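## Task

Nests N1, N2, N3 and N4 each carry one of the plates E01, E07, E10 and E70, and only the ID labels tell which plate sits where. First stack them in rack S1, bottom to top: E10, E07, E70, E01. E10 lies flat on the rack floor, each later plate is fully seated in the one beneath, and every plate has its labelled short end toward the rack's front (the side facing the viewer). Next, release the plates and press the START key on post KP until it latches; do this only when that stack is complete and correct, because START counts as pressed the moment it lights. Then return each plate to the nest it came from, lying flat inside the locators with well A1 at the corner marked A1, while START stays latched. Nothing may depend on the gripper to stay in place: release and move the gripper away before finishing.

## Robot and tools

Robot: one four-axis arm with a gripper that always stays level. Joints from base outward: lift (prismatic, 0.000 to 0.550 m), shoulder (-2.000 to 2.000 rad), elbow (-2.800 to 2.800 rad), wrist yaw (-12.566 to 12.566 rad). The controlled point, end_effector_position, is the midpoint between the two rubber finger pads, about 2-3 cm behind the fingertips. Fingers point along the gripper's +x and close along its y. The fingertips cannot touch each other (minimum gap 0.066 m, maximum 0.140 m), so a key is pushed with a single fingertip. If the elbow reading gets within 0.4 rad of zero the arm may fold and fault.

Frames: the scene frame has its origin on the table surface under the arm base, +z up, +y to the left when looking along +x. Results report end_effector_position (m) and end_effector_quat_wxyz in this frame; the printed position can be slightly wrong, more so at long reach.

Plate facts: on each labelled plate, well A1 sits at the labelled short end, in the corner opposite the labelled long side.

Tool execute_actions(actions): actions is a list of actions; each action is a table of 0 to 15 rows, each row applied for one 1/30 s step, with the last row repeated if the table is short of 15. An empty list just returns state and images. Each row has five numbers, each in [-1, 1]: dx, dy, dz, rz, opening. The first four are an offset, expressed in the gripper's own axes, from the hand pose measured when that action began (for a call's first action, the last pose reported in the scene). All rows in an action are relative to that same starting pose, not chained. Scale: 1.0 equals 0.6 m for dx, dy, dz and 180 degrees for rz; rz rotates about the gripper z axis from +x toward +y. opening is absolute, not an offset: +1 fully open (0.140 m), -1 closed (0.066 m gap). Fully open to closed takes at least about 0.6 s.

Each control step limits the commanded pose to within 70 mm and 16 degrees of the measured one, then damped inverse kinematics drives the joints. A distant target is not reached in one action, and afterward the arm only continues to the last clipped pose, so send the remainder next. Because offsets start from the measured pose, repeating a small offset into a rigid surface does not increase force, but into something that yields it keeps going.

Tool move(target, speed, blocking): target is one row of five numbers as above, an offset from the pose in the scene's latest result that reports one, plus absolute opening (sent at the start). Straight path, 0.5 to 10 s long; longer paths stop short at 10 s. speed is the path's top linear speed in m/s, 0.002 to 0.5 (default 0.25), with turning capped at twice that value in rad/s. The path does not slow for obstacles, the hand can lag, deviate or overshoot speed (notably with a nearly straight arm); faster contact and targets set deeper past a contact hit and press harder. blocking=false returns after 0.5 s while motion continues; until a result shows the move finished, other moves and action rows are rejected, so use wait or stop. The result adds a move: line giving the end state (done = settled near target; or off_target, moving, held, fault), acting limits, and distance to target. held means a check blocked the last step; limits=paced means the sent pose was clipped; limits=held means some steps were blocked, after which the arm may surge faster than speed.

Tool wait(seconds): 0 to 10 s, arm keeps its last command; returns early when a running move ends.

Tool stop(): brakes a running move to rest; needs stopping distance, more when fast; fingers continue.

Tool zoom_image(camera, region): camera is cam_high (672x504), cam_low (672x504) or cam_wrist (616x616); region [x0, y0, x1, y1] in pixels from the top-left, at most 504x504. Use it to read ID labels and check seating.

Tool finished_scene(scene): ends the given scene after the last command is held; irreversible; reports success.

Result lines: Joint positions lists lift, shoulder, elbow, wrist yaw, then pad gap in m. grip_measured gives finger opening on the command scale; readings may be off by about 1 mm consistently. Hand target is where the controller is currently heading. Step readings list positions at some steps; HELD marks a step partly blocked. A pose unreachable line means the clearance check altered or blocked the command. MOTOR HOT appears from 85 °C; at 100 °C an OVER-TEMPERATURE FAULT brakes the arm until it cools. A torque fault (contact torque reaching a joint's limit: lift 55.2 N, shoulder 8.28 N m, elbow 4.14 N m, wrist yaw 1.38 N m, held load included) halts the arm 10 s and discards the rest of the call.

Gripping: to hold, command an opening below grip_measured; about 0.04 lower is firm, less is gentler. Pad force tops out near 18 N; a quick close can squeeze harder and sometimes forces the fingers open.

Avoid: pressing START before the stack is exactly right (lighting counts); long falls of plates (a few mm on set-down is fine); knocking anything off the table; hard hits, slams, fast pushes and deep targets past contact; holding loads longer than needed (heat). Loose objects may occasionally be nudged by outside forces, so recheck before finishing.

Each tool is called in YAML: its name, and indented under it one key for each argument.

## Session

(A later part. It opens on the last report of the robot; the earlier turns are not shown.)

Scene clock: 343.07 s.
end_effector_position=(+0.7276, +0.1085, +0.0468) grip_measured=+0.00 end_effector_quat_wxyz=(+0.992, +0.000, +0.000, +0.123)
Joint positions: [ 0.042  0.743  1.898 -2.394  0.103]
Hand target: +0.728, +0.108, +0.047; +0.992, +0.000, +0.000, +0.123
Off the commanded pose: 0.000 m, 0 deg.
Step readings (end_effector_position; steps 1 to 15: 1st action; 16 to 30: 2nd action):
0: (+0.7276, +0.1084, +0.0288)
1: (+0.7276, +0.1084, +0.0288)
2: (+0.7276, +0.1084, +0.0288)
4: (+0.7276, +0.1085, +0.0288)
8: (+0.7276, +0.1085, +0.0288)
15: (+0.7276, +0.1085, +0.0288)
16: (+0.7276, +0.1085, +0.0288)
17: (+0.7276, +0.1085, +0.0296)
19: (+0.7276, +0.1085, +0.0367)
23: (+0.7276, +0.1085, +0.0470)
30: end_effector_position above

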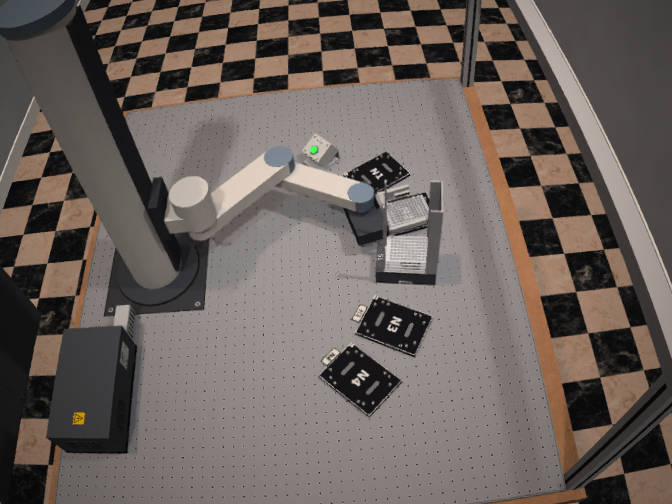

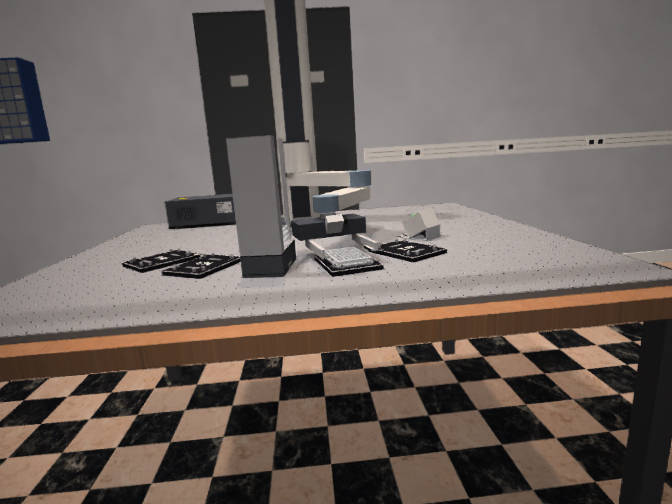

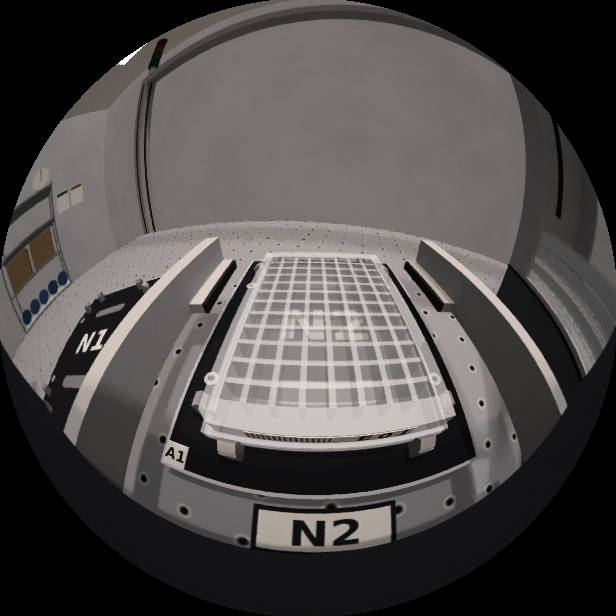

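execute_actions:
  actions:
    - [[0,0.0006,0,0,-0.4]]
    - [[0,0,0,0,-0.44],[0,0,0,0,-0.44],[0,0,0,0,-0.45],[0,0,0,0,-0.47],[0,0,0,0,-0.5]]

move:
  target: [0,0,0.397,0,-0.5]
  speed: 0.2

move:
  target: [-0.0643,-0.2955,0,-0.1111,-0.5]

move:
  target: [0,0,-0.485,0,-0.5]
  speed: 0.3

move:
  target: [0,0,-0.0237,0,-0.5]
  speed: 0.012

Scene clock: 354.17 s.
end_effector_position=(+0.7129, -0.0782, +0.0956) grip_measured=-0.46 end_effector_quat_wxyz=(+0.998, +0.000, +0.000, -0.065)
Joint positions: [ 0.091  0.473  1.772 -2.375  0.086]
Hand target: +0.713, -0.078, +0.096; +0.998, +0.000, +0.000, -0.065
Off the commanded pose: 0.000 m, 0 deg.
Step readings (end_effector_position; steps 1 to 15: 1st action; 16 to 30: 2nd action):
0: (+0.7129, -0.0785, +0.0956)
1: (+0.7129, -0.0785, +0.0956)
2: (+0.7129, -0.0782, +0.0956)
4: (+0.7129, -0.0781, +0.0956)
8: (+0.7129, -0.0781, +0.0956)
15: (+0.7129, -0.0781, +0.0956)
16: (+0.7129, -0.0781, +0.0956)
17: (+0.7129, -0.0781, +0.0956)
19: (+0.7129, -0.0781, +0.0956)
23: (+0.7129, -0.0782, +0.0956)
30: end_effector_position above

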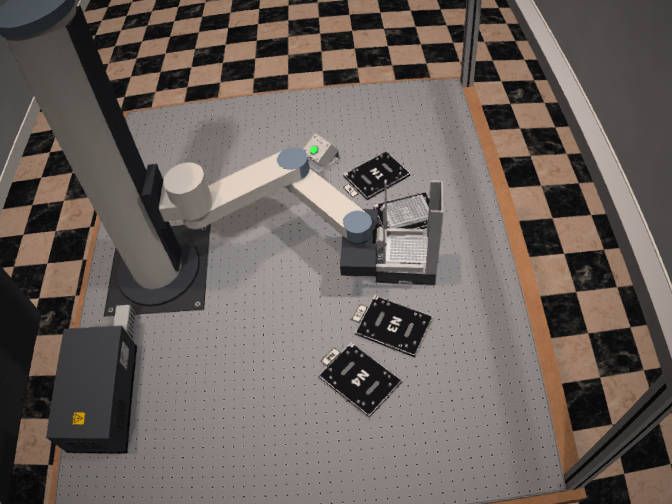

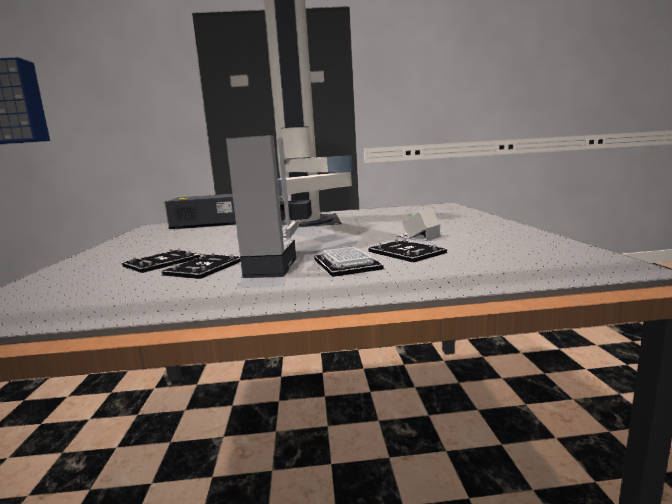

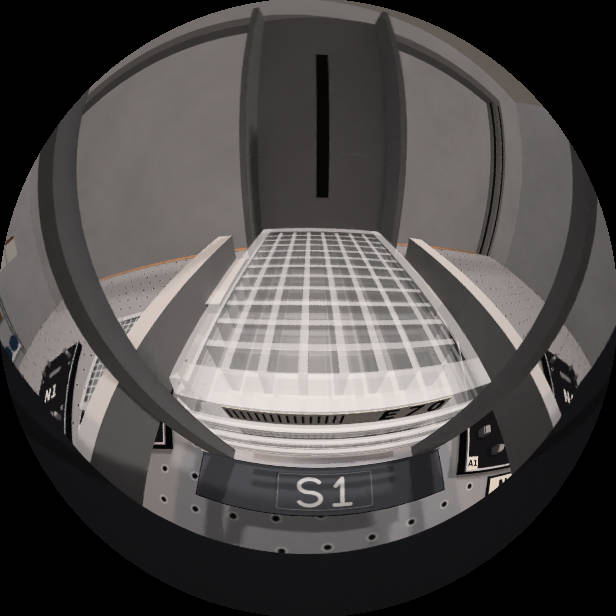

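Scene clock: 355.77 s.
end_effector_position=(+0.7129, -0.0782, +0.3339) grip_measured=-0.46 end_effector_quat_wxyz=(+0.998, +0.000, +0.000, -0.065)
Joint positions: [ 0.329  0.473  1.772 -2.375  0.086]
Hand target: +0.713, -0.078, +0.334; +0.998, +0.000, +0.000, -0.065
Off the commanded pose: 0.000 m, 0 deg.
move: done

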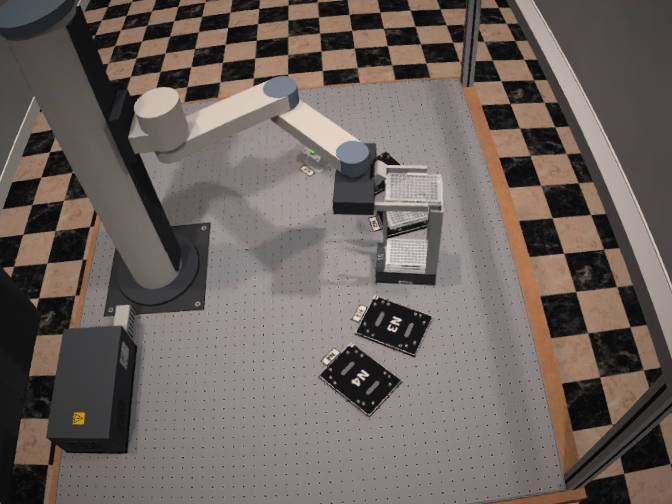

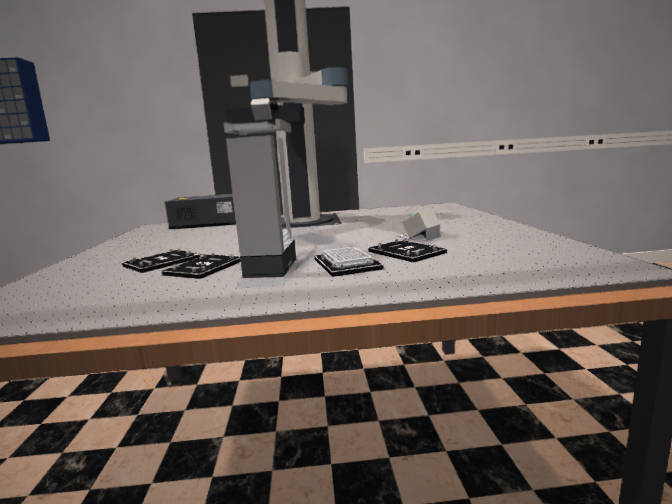

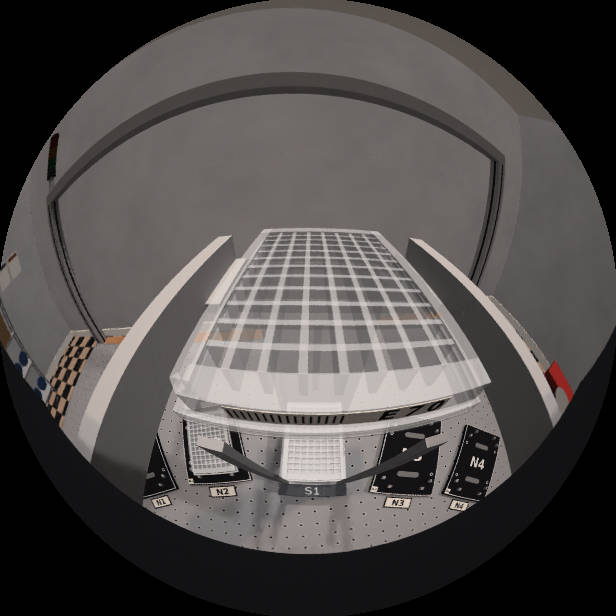

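Scene clock: 356.87 s.
end_effector_position=(+0.6514, -0.2491, +0.3338) grip_measured=-0.46 end_effector_quat_wxyz=(+0.971, +0.000, +0.000, -0.238)
Joint positions: [ 0.329  0.155  1.736 -2.371  0.086]
Hand target: +0.651, -0.249, +0.334; +0.971, +0.000, +0.000, -0.238
Off the commanded pose: 0.000 m, 0 deg.
move: done

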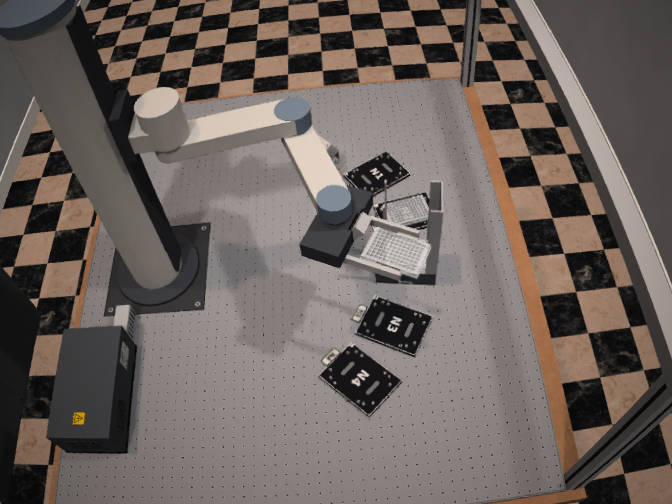

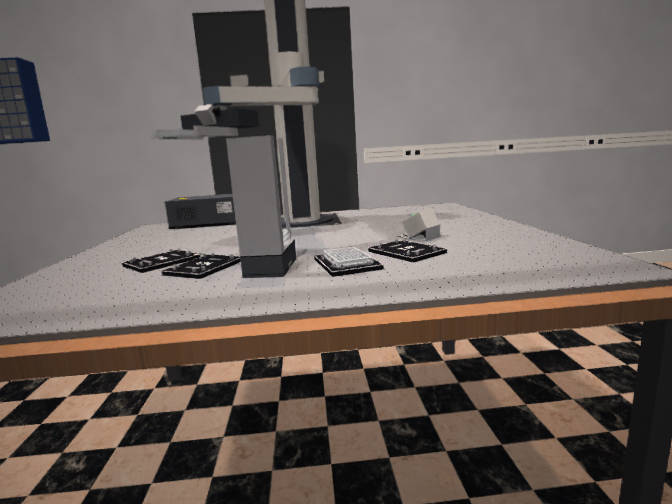

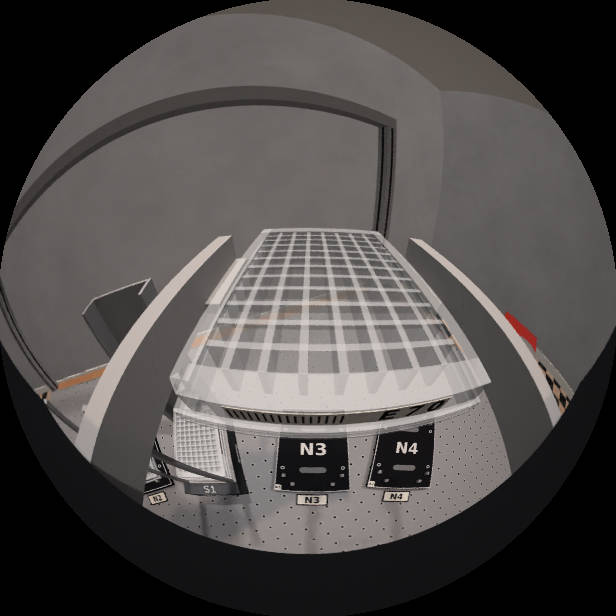

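Scene clock: 358.30 s.
end_effector_position=(+0.6514, -0.2491, +0.0428) grip_measured=-0.46 end_effector_quat_wxyz=(+0.971, +0.000, +0.000, -0.238)
Joint positions: [ 0.038  0.155  1.736 -2.371  0.086]
Hand target: +0.651, -0.249, +0.043; +0.971, +0.000, +0.000, -0.238
Off the commanded pose: 0.000 m, 0 deg.
move: done

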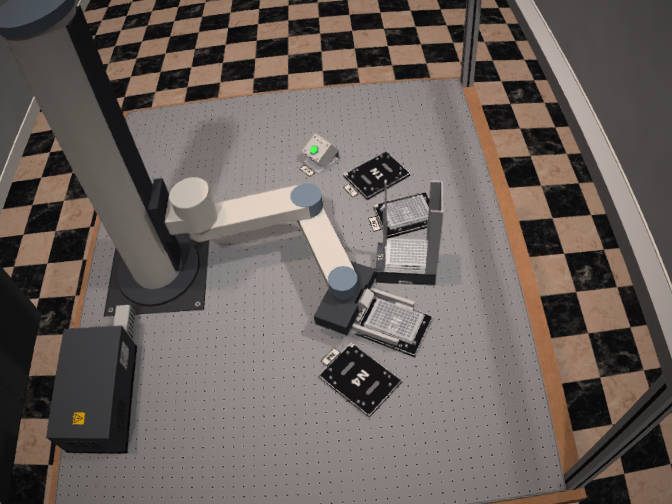

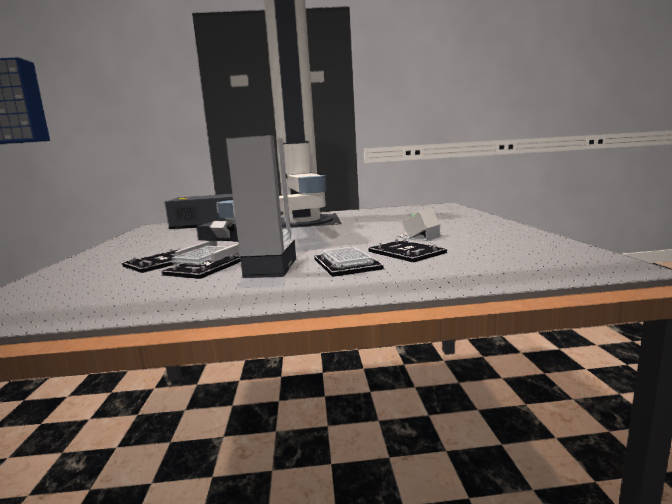

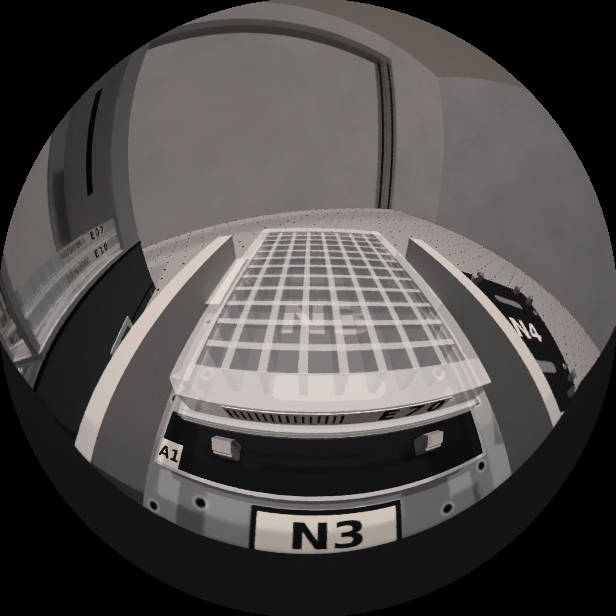

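Scene clock: 359.70 s.
end_effector_position=(+0.6515, -0.2490, +0.0286) grip_measured=-0.46 end_effector_quat_wxyz=(+0.971, +0.000, +0.000, -0.237)
Joint positions: [ 0.024  0.156  1.736 -2.371  0.086]
Hand target: +0.651, -0.249, +0.029; +0.971, +0.000, +0.000, -0.238
Off the commanded pose: 0.000 m, 0 deg.
move: done

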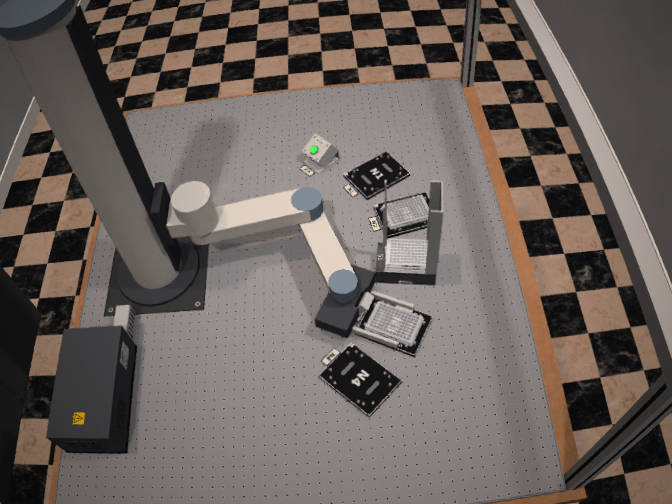

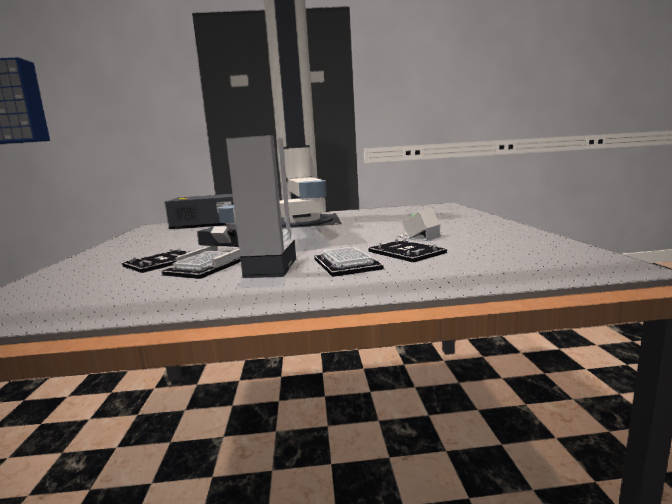

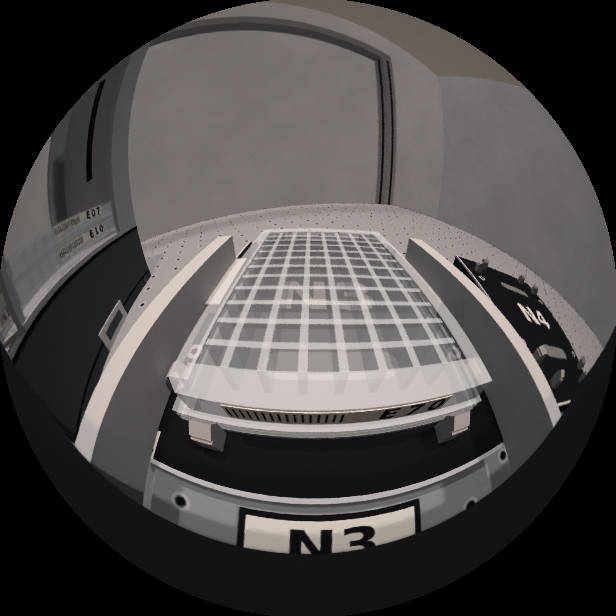

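execute_actions:
  actions:
    - [[0,0,0,0,0]]
    - [[0,0,0.03,0,0]]

move:
  target: [-0.25,0,0.0603,0,0]

zoom_image:
  camera: "cam_wrist"
  region: [240,220,400,330]

move:
  target: [-0.0254,0.2145,0,0.1111,0]

move:
  target: [0.25,0,0,0,0]
  speed: 0.15

Scene clock: 367.77 s.
end_effector_position=(+0.6515, -0.2490, +0.0466) grip_measured=+0.00 end_effector_quat_wxyz=(+0.971, +0.000, +0.000, -0.237)
Joint positions: [ 0.042  0.156  1.736 -2.371  0.103]
Hand target: +0.651, -0.249, +0.047; +0.971, +0.000, +0.000, -0.237
Off the commanded pose: 0.000 m, 0 deg.
Step readings (end_effector_position; steps 1 to 15: 1st action; 16 to 30: 2nd action):
0: (+0.6515, -0.2490, +0.0286)
1: (+0.6515, -0.2490, +0.0286)
2: (+0.6515, -0.2490, +0.0286)
4: (+0.6515, -0.2490, +0.0286)
8: (+0.6515, -0.2490, +0.0286)
15: (+0.6515, -0.2490, +0.0286)
16: (+0.6515, -0.2490, +0.0286)
17: (+0.6515, -0.2490, +0.0294)
19: (+0.6515, -0.2490, +0.0365)
23: (+0.6515, -0.2490, +0.0468)
30: end_effector_position above

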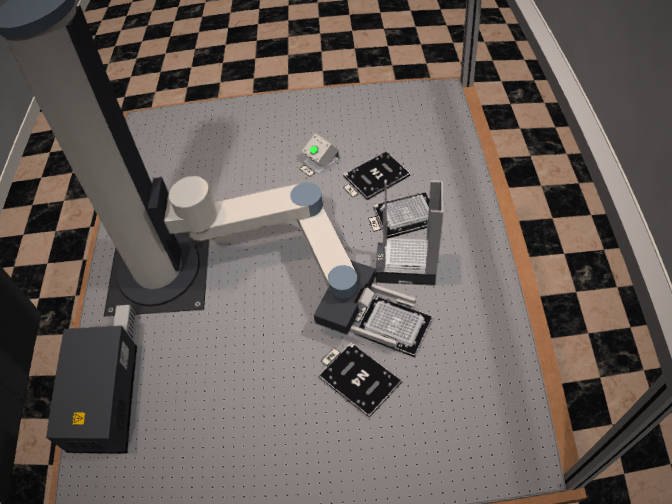

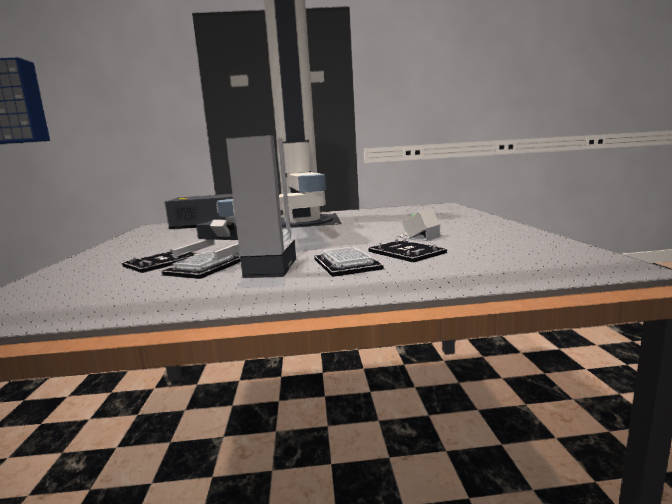

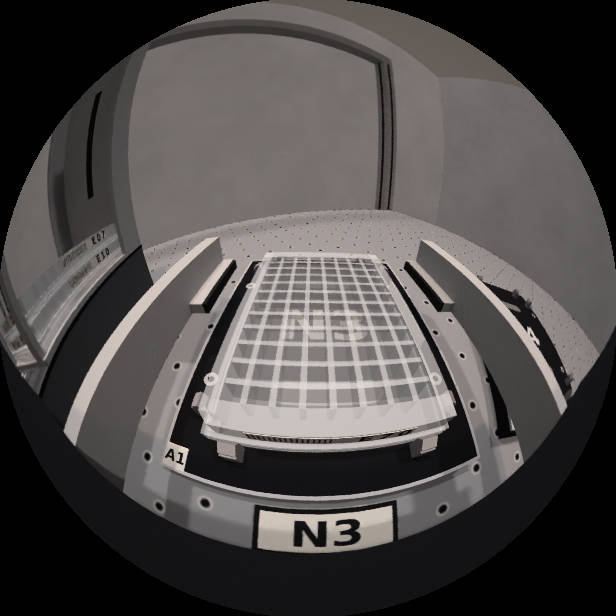

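Scene clock: 368.80 s.
end_effector_position=(+0.5184, -0.1797, +0.0828) grip_measured=+0.00 end_effector_quat_wxyz=(+0.971, +0.000, +0.000, -0.238)
Joint positions: [ 0.078  0.453  0.981 -1.914  0.103]
Hand target: +0.518, -0.180, +0.083; +0.971, +0.000, +0.000, -0.237
Off the commanded pose: 0.000 m, 0 deg.
move: done

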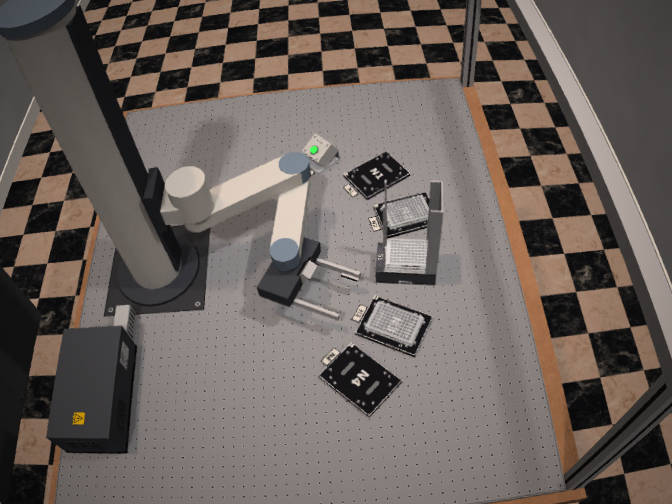

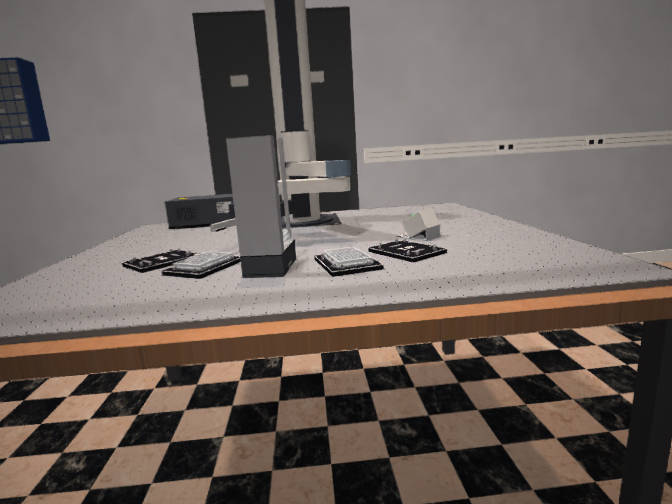

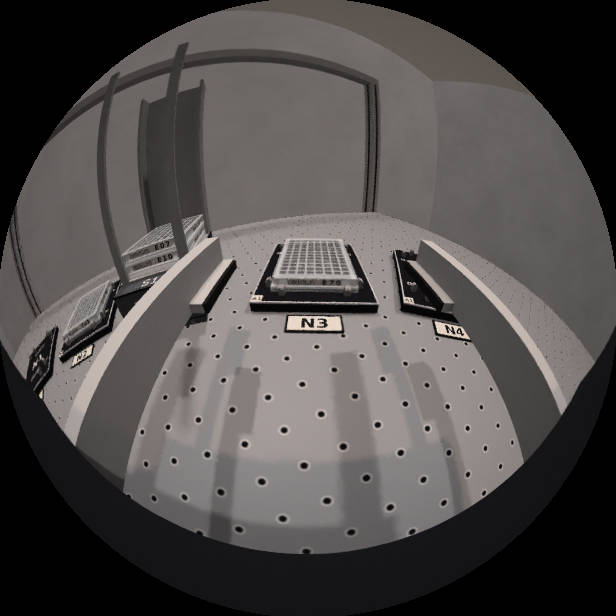

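Region (240, 220, 400, 330) of cam_wrist's 616x616 image, scaled by 3.150, with more detail than that image has; it fills the top 346 rows of this view, and the rest is white.

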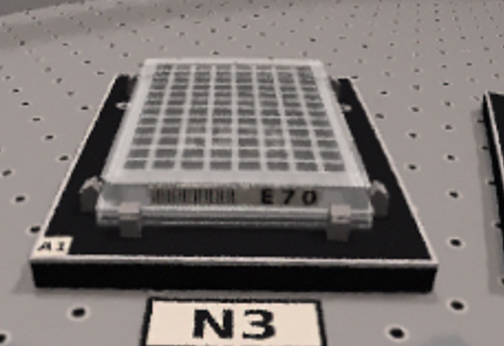

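Scene clock: 369.83 s.
end_effector_position=(+0.5644, -0.0584, +0.0828) grip_measured=+0.00 end_effector_quat_wxyz=(+0.998, +0.000, +0.000, -0.065)
Joint positions: [ 0.078  0.769  1.009 -1.907  0.103]
Hand target: +0.564, -0.059, +0.083; +0.998, +0.000, +0.000, -0.065
Off the commanded pose: 0.000 m, 0 deg.
move: done

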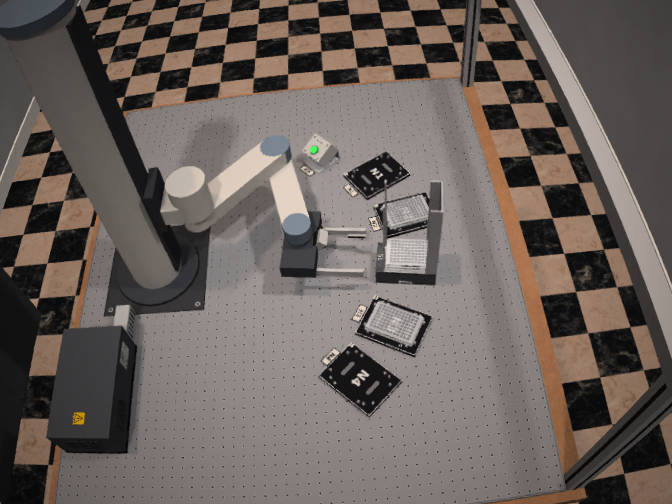

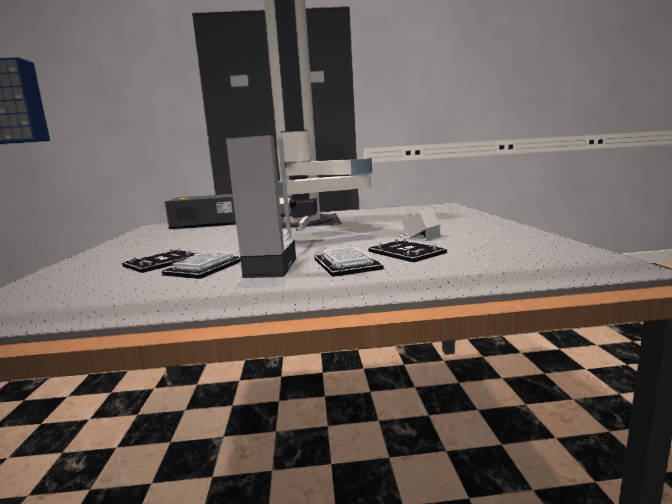

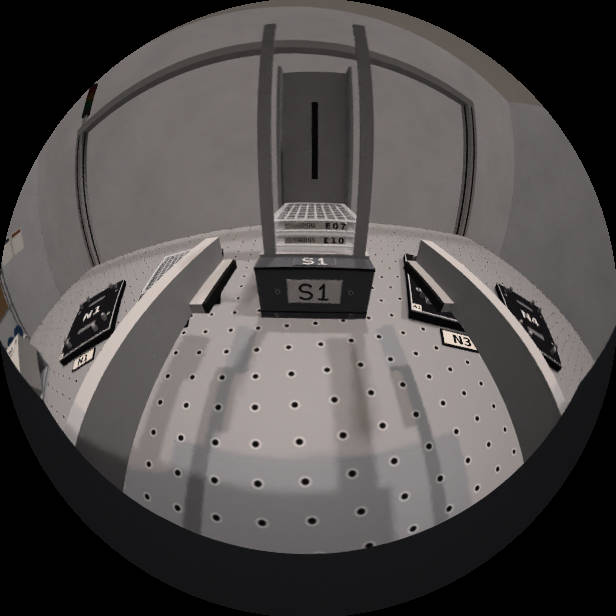

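Scene clock: 371.17 s.
end_effector_position=(+0.7131, -0.0778, +0.0828) grip_measured=+0.00 end_effector_quat_wxyz=(+0.998, +0.000, +0.000, -0.065)
Joint positions: [ 0.078  0.473  1.773 -2.376  0.103]
Hand target: +0.713, -0.078, +0.083; +0.998, +0.000, +0.000, -0.065
Off the commanded pose: 0.000 m, 0 deg.
move: done

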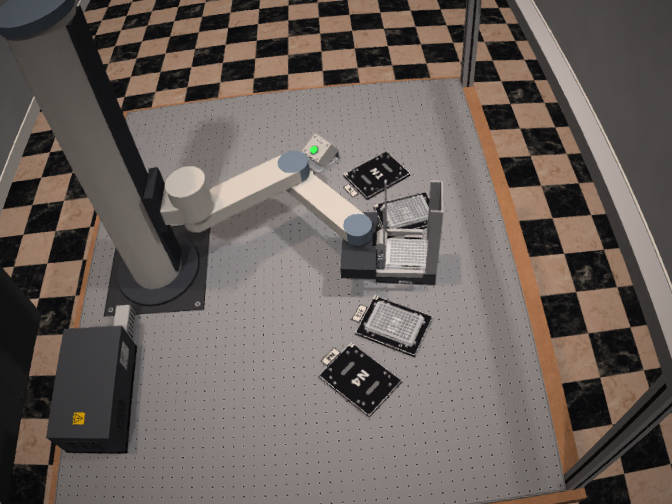

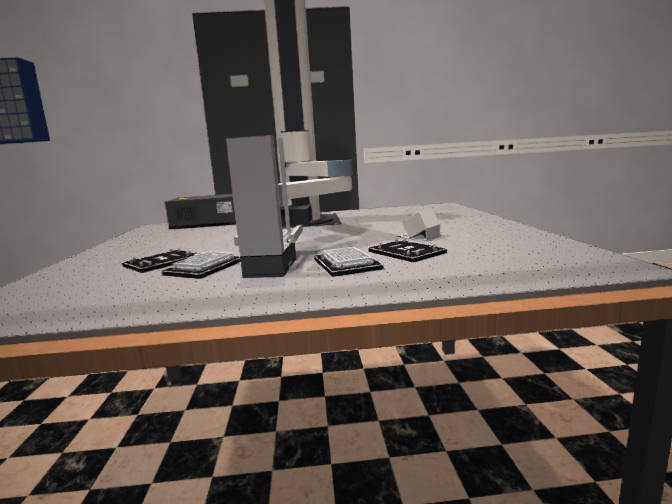

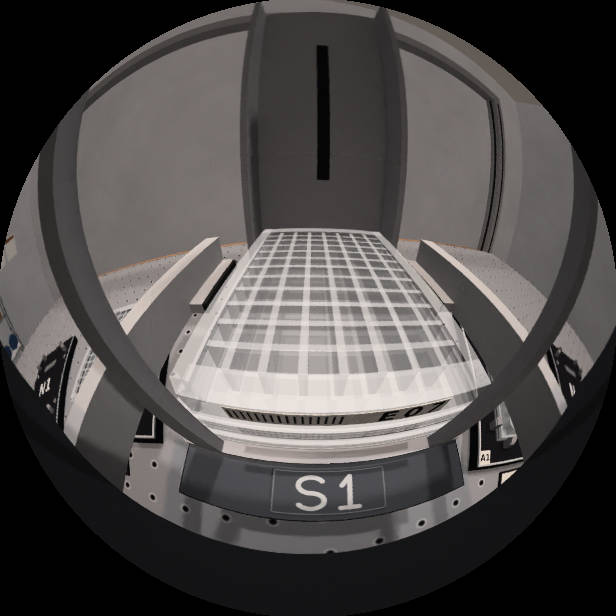

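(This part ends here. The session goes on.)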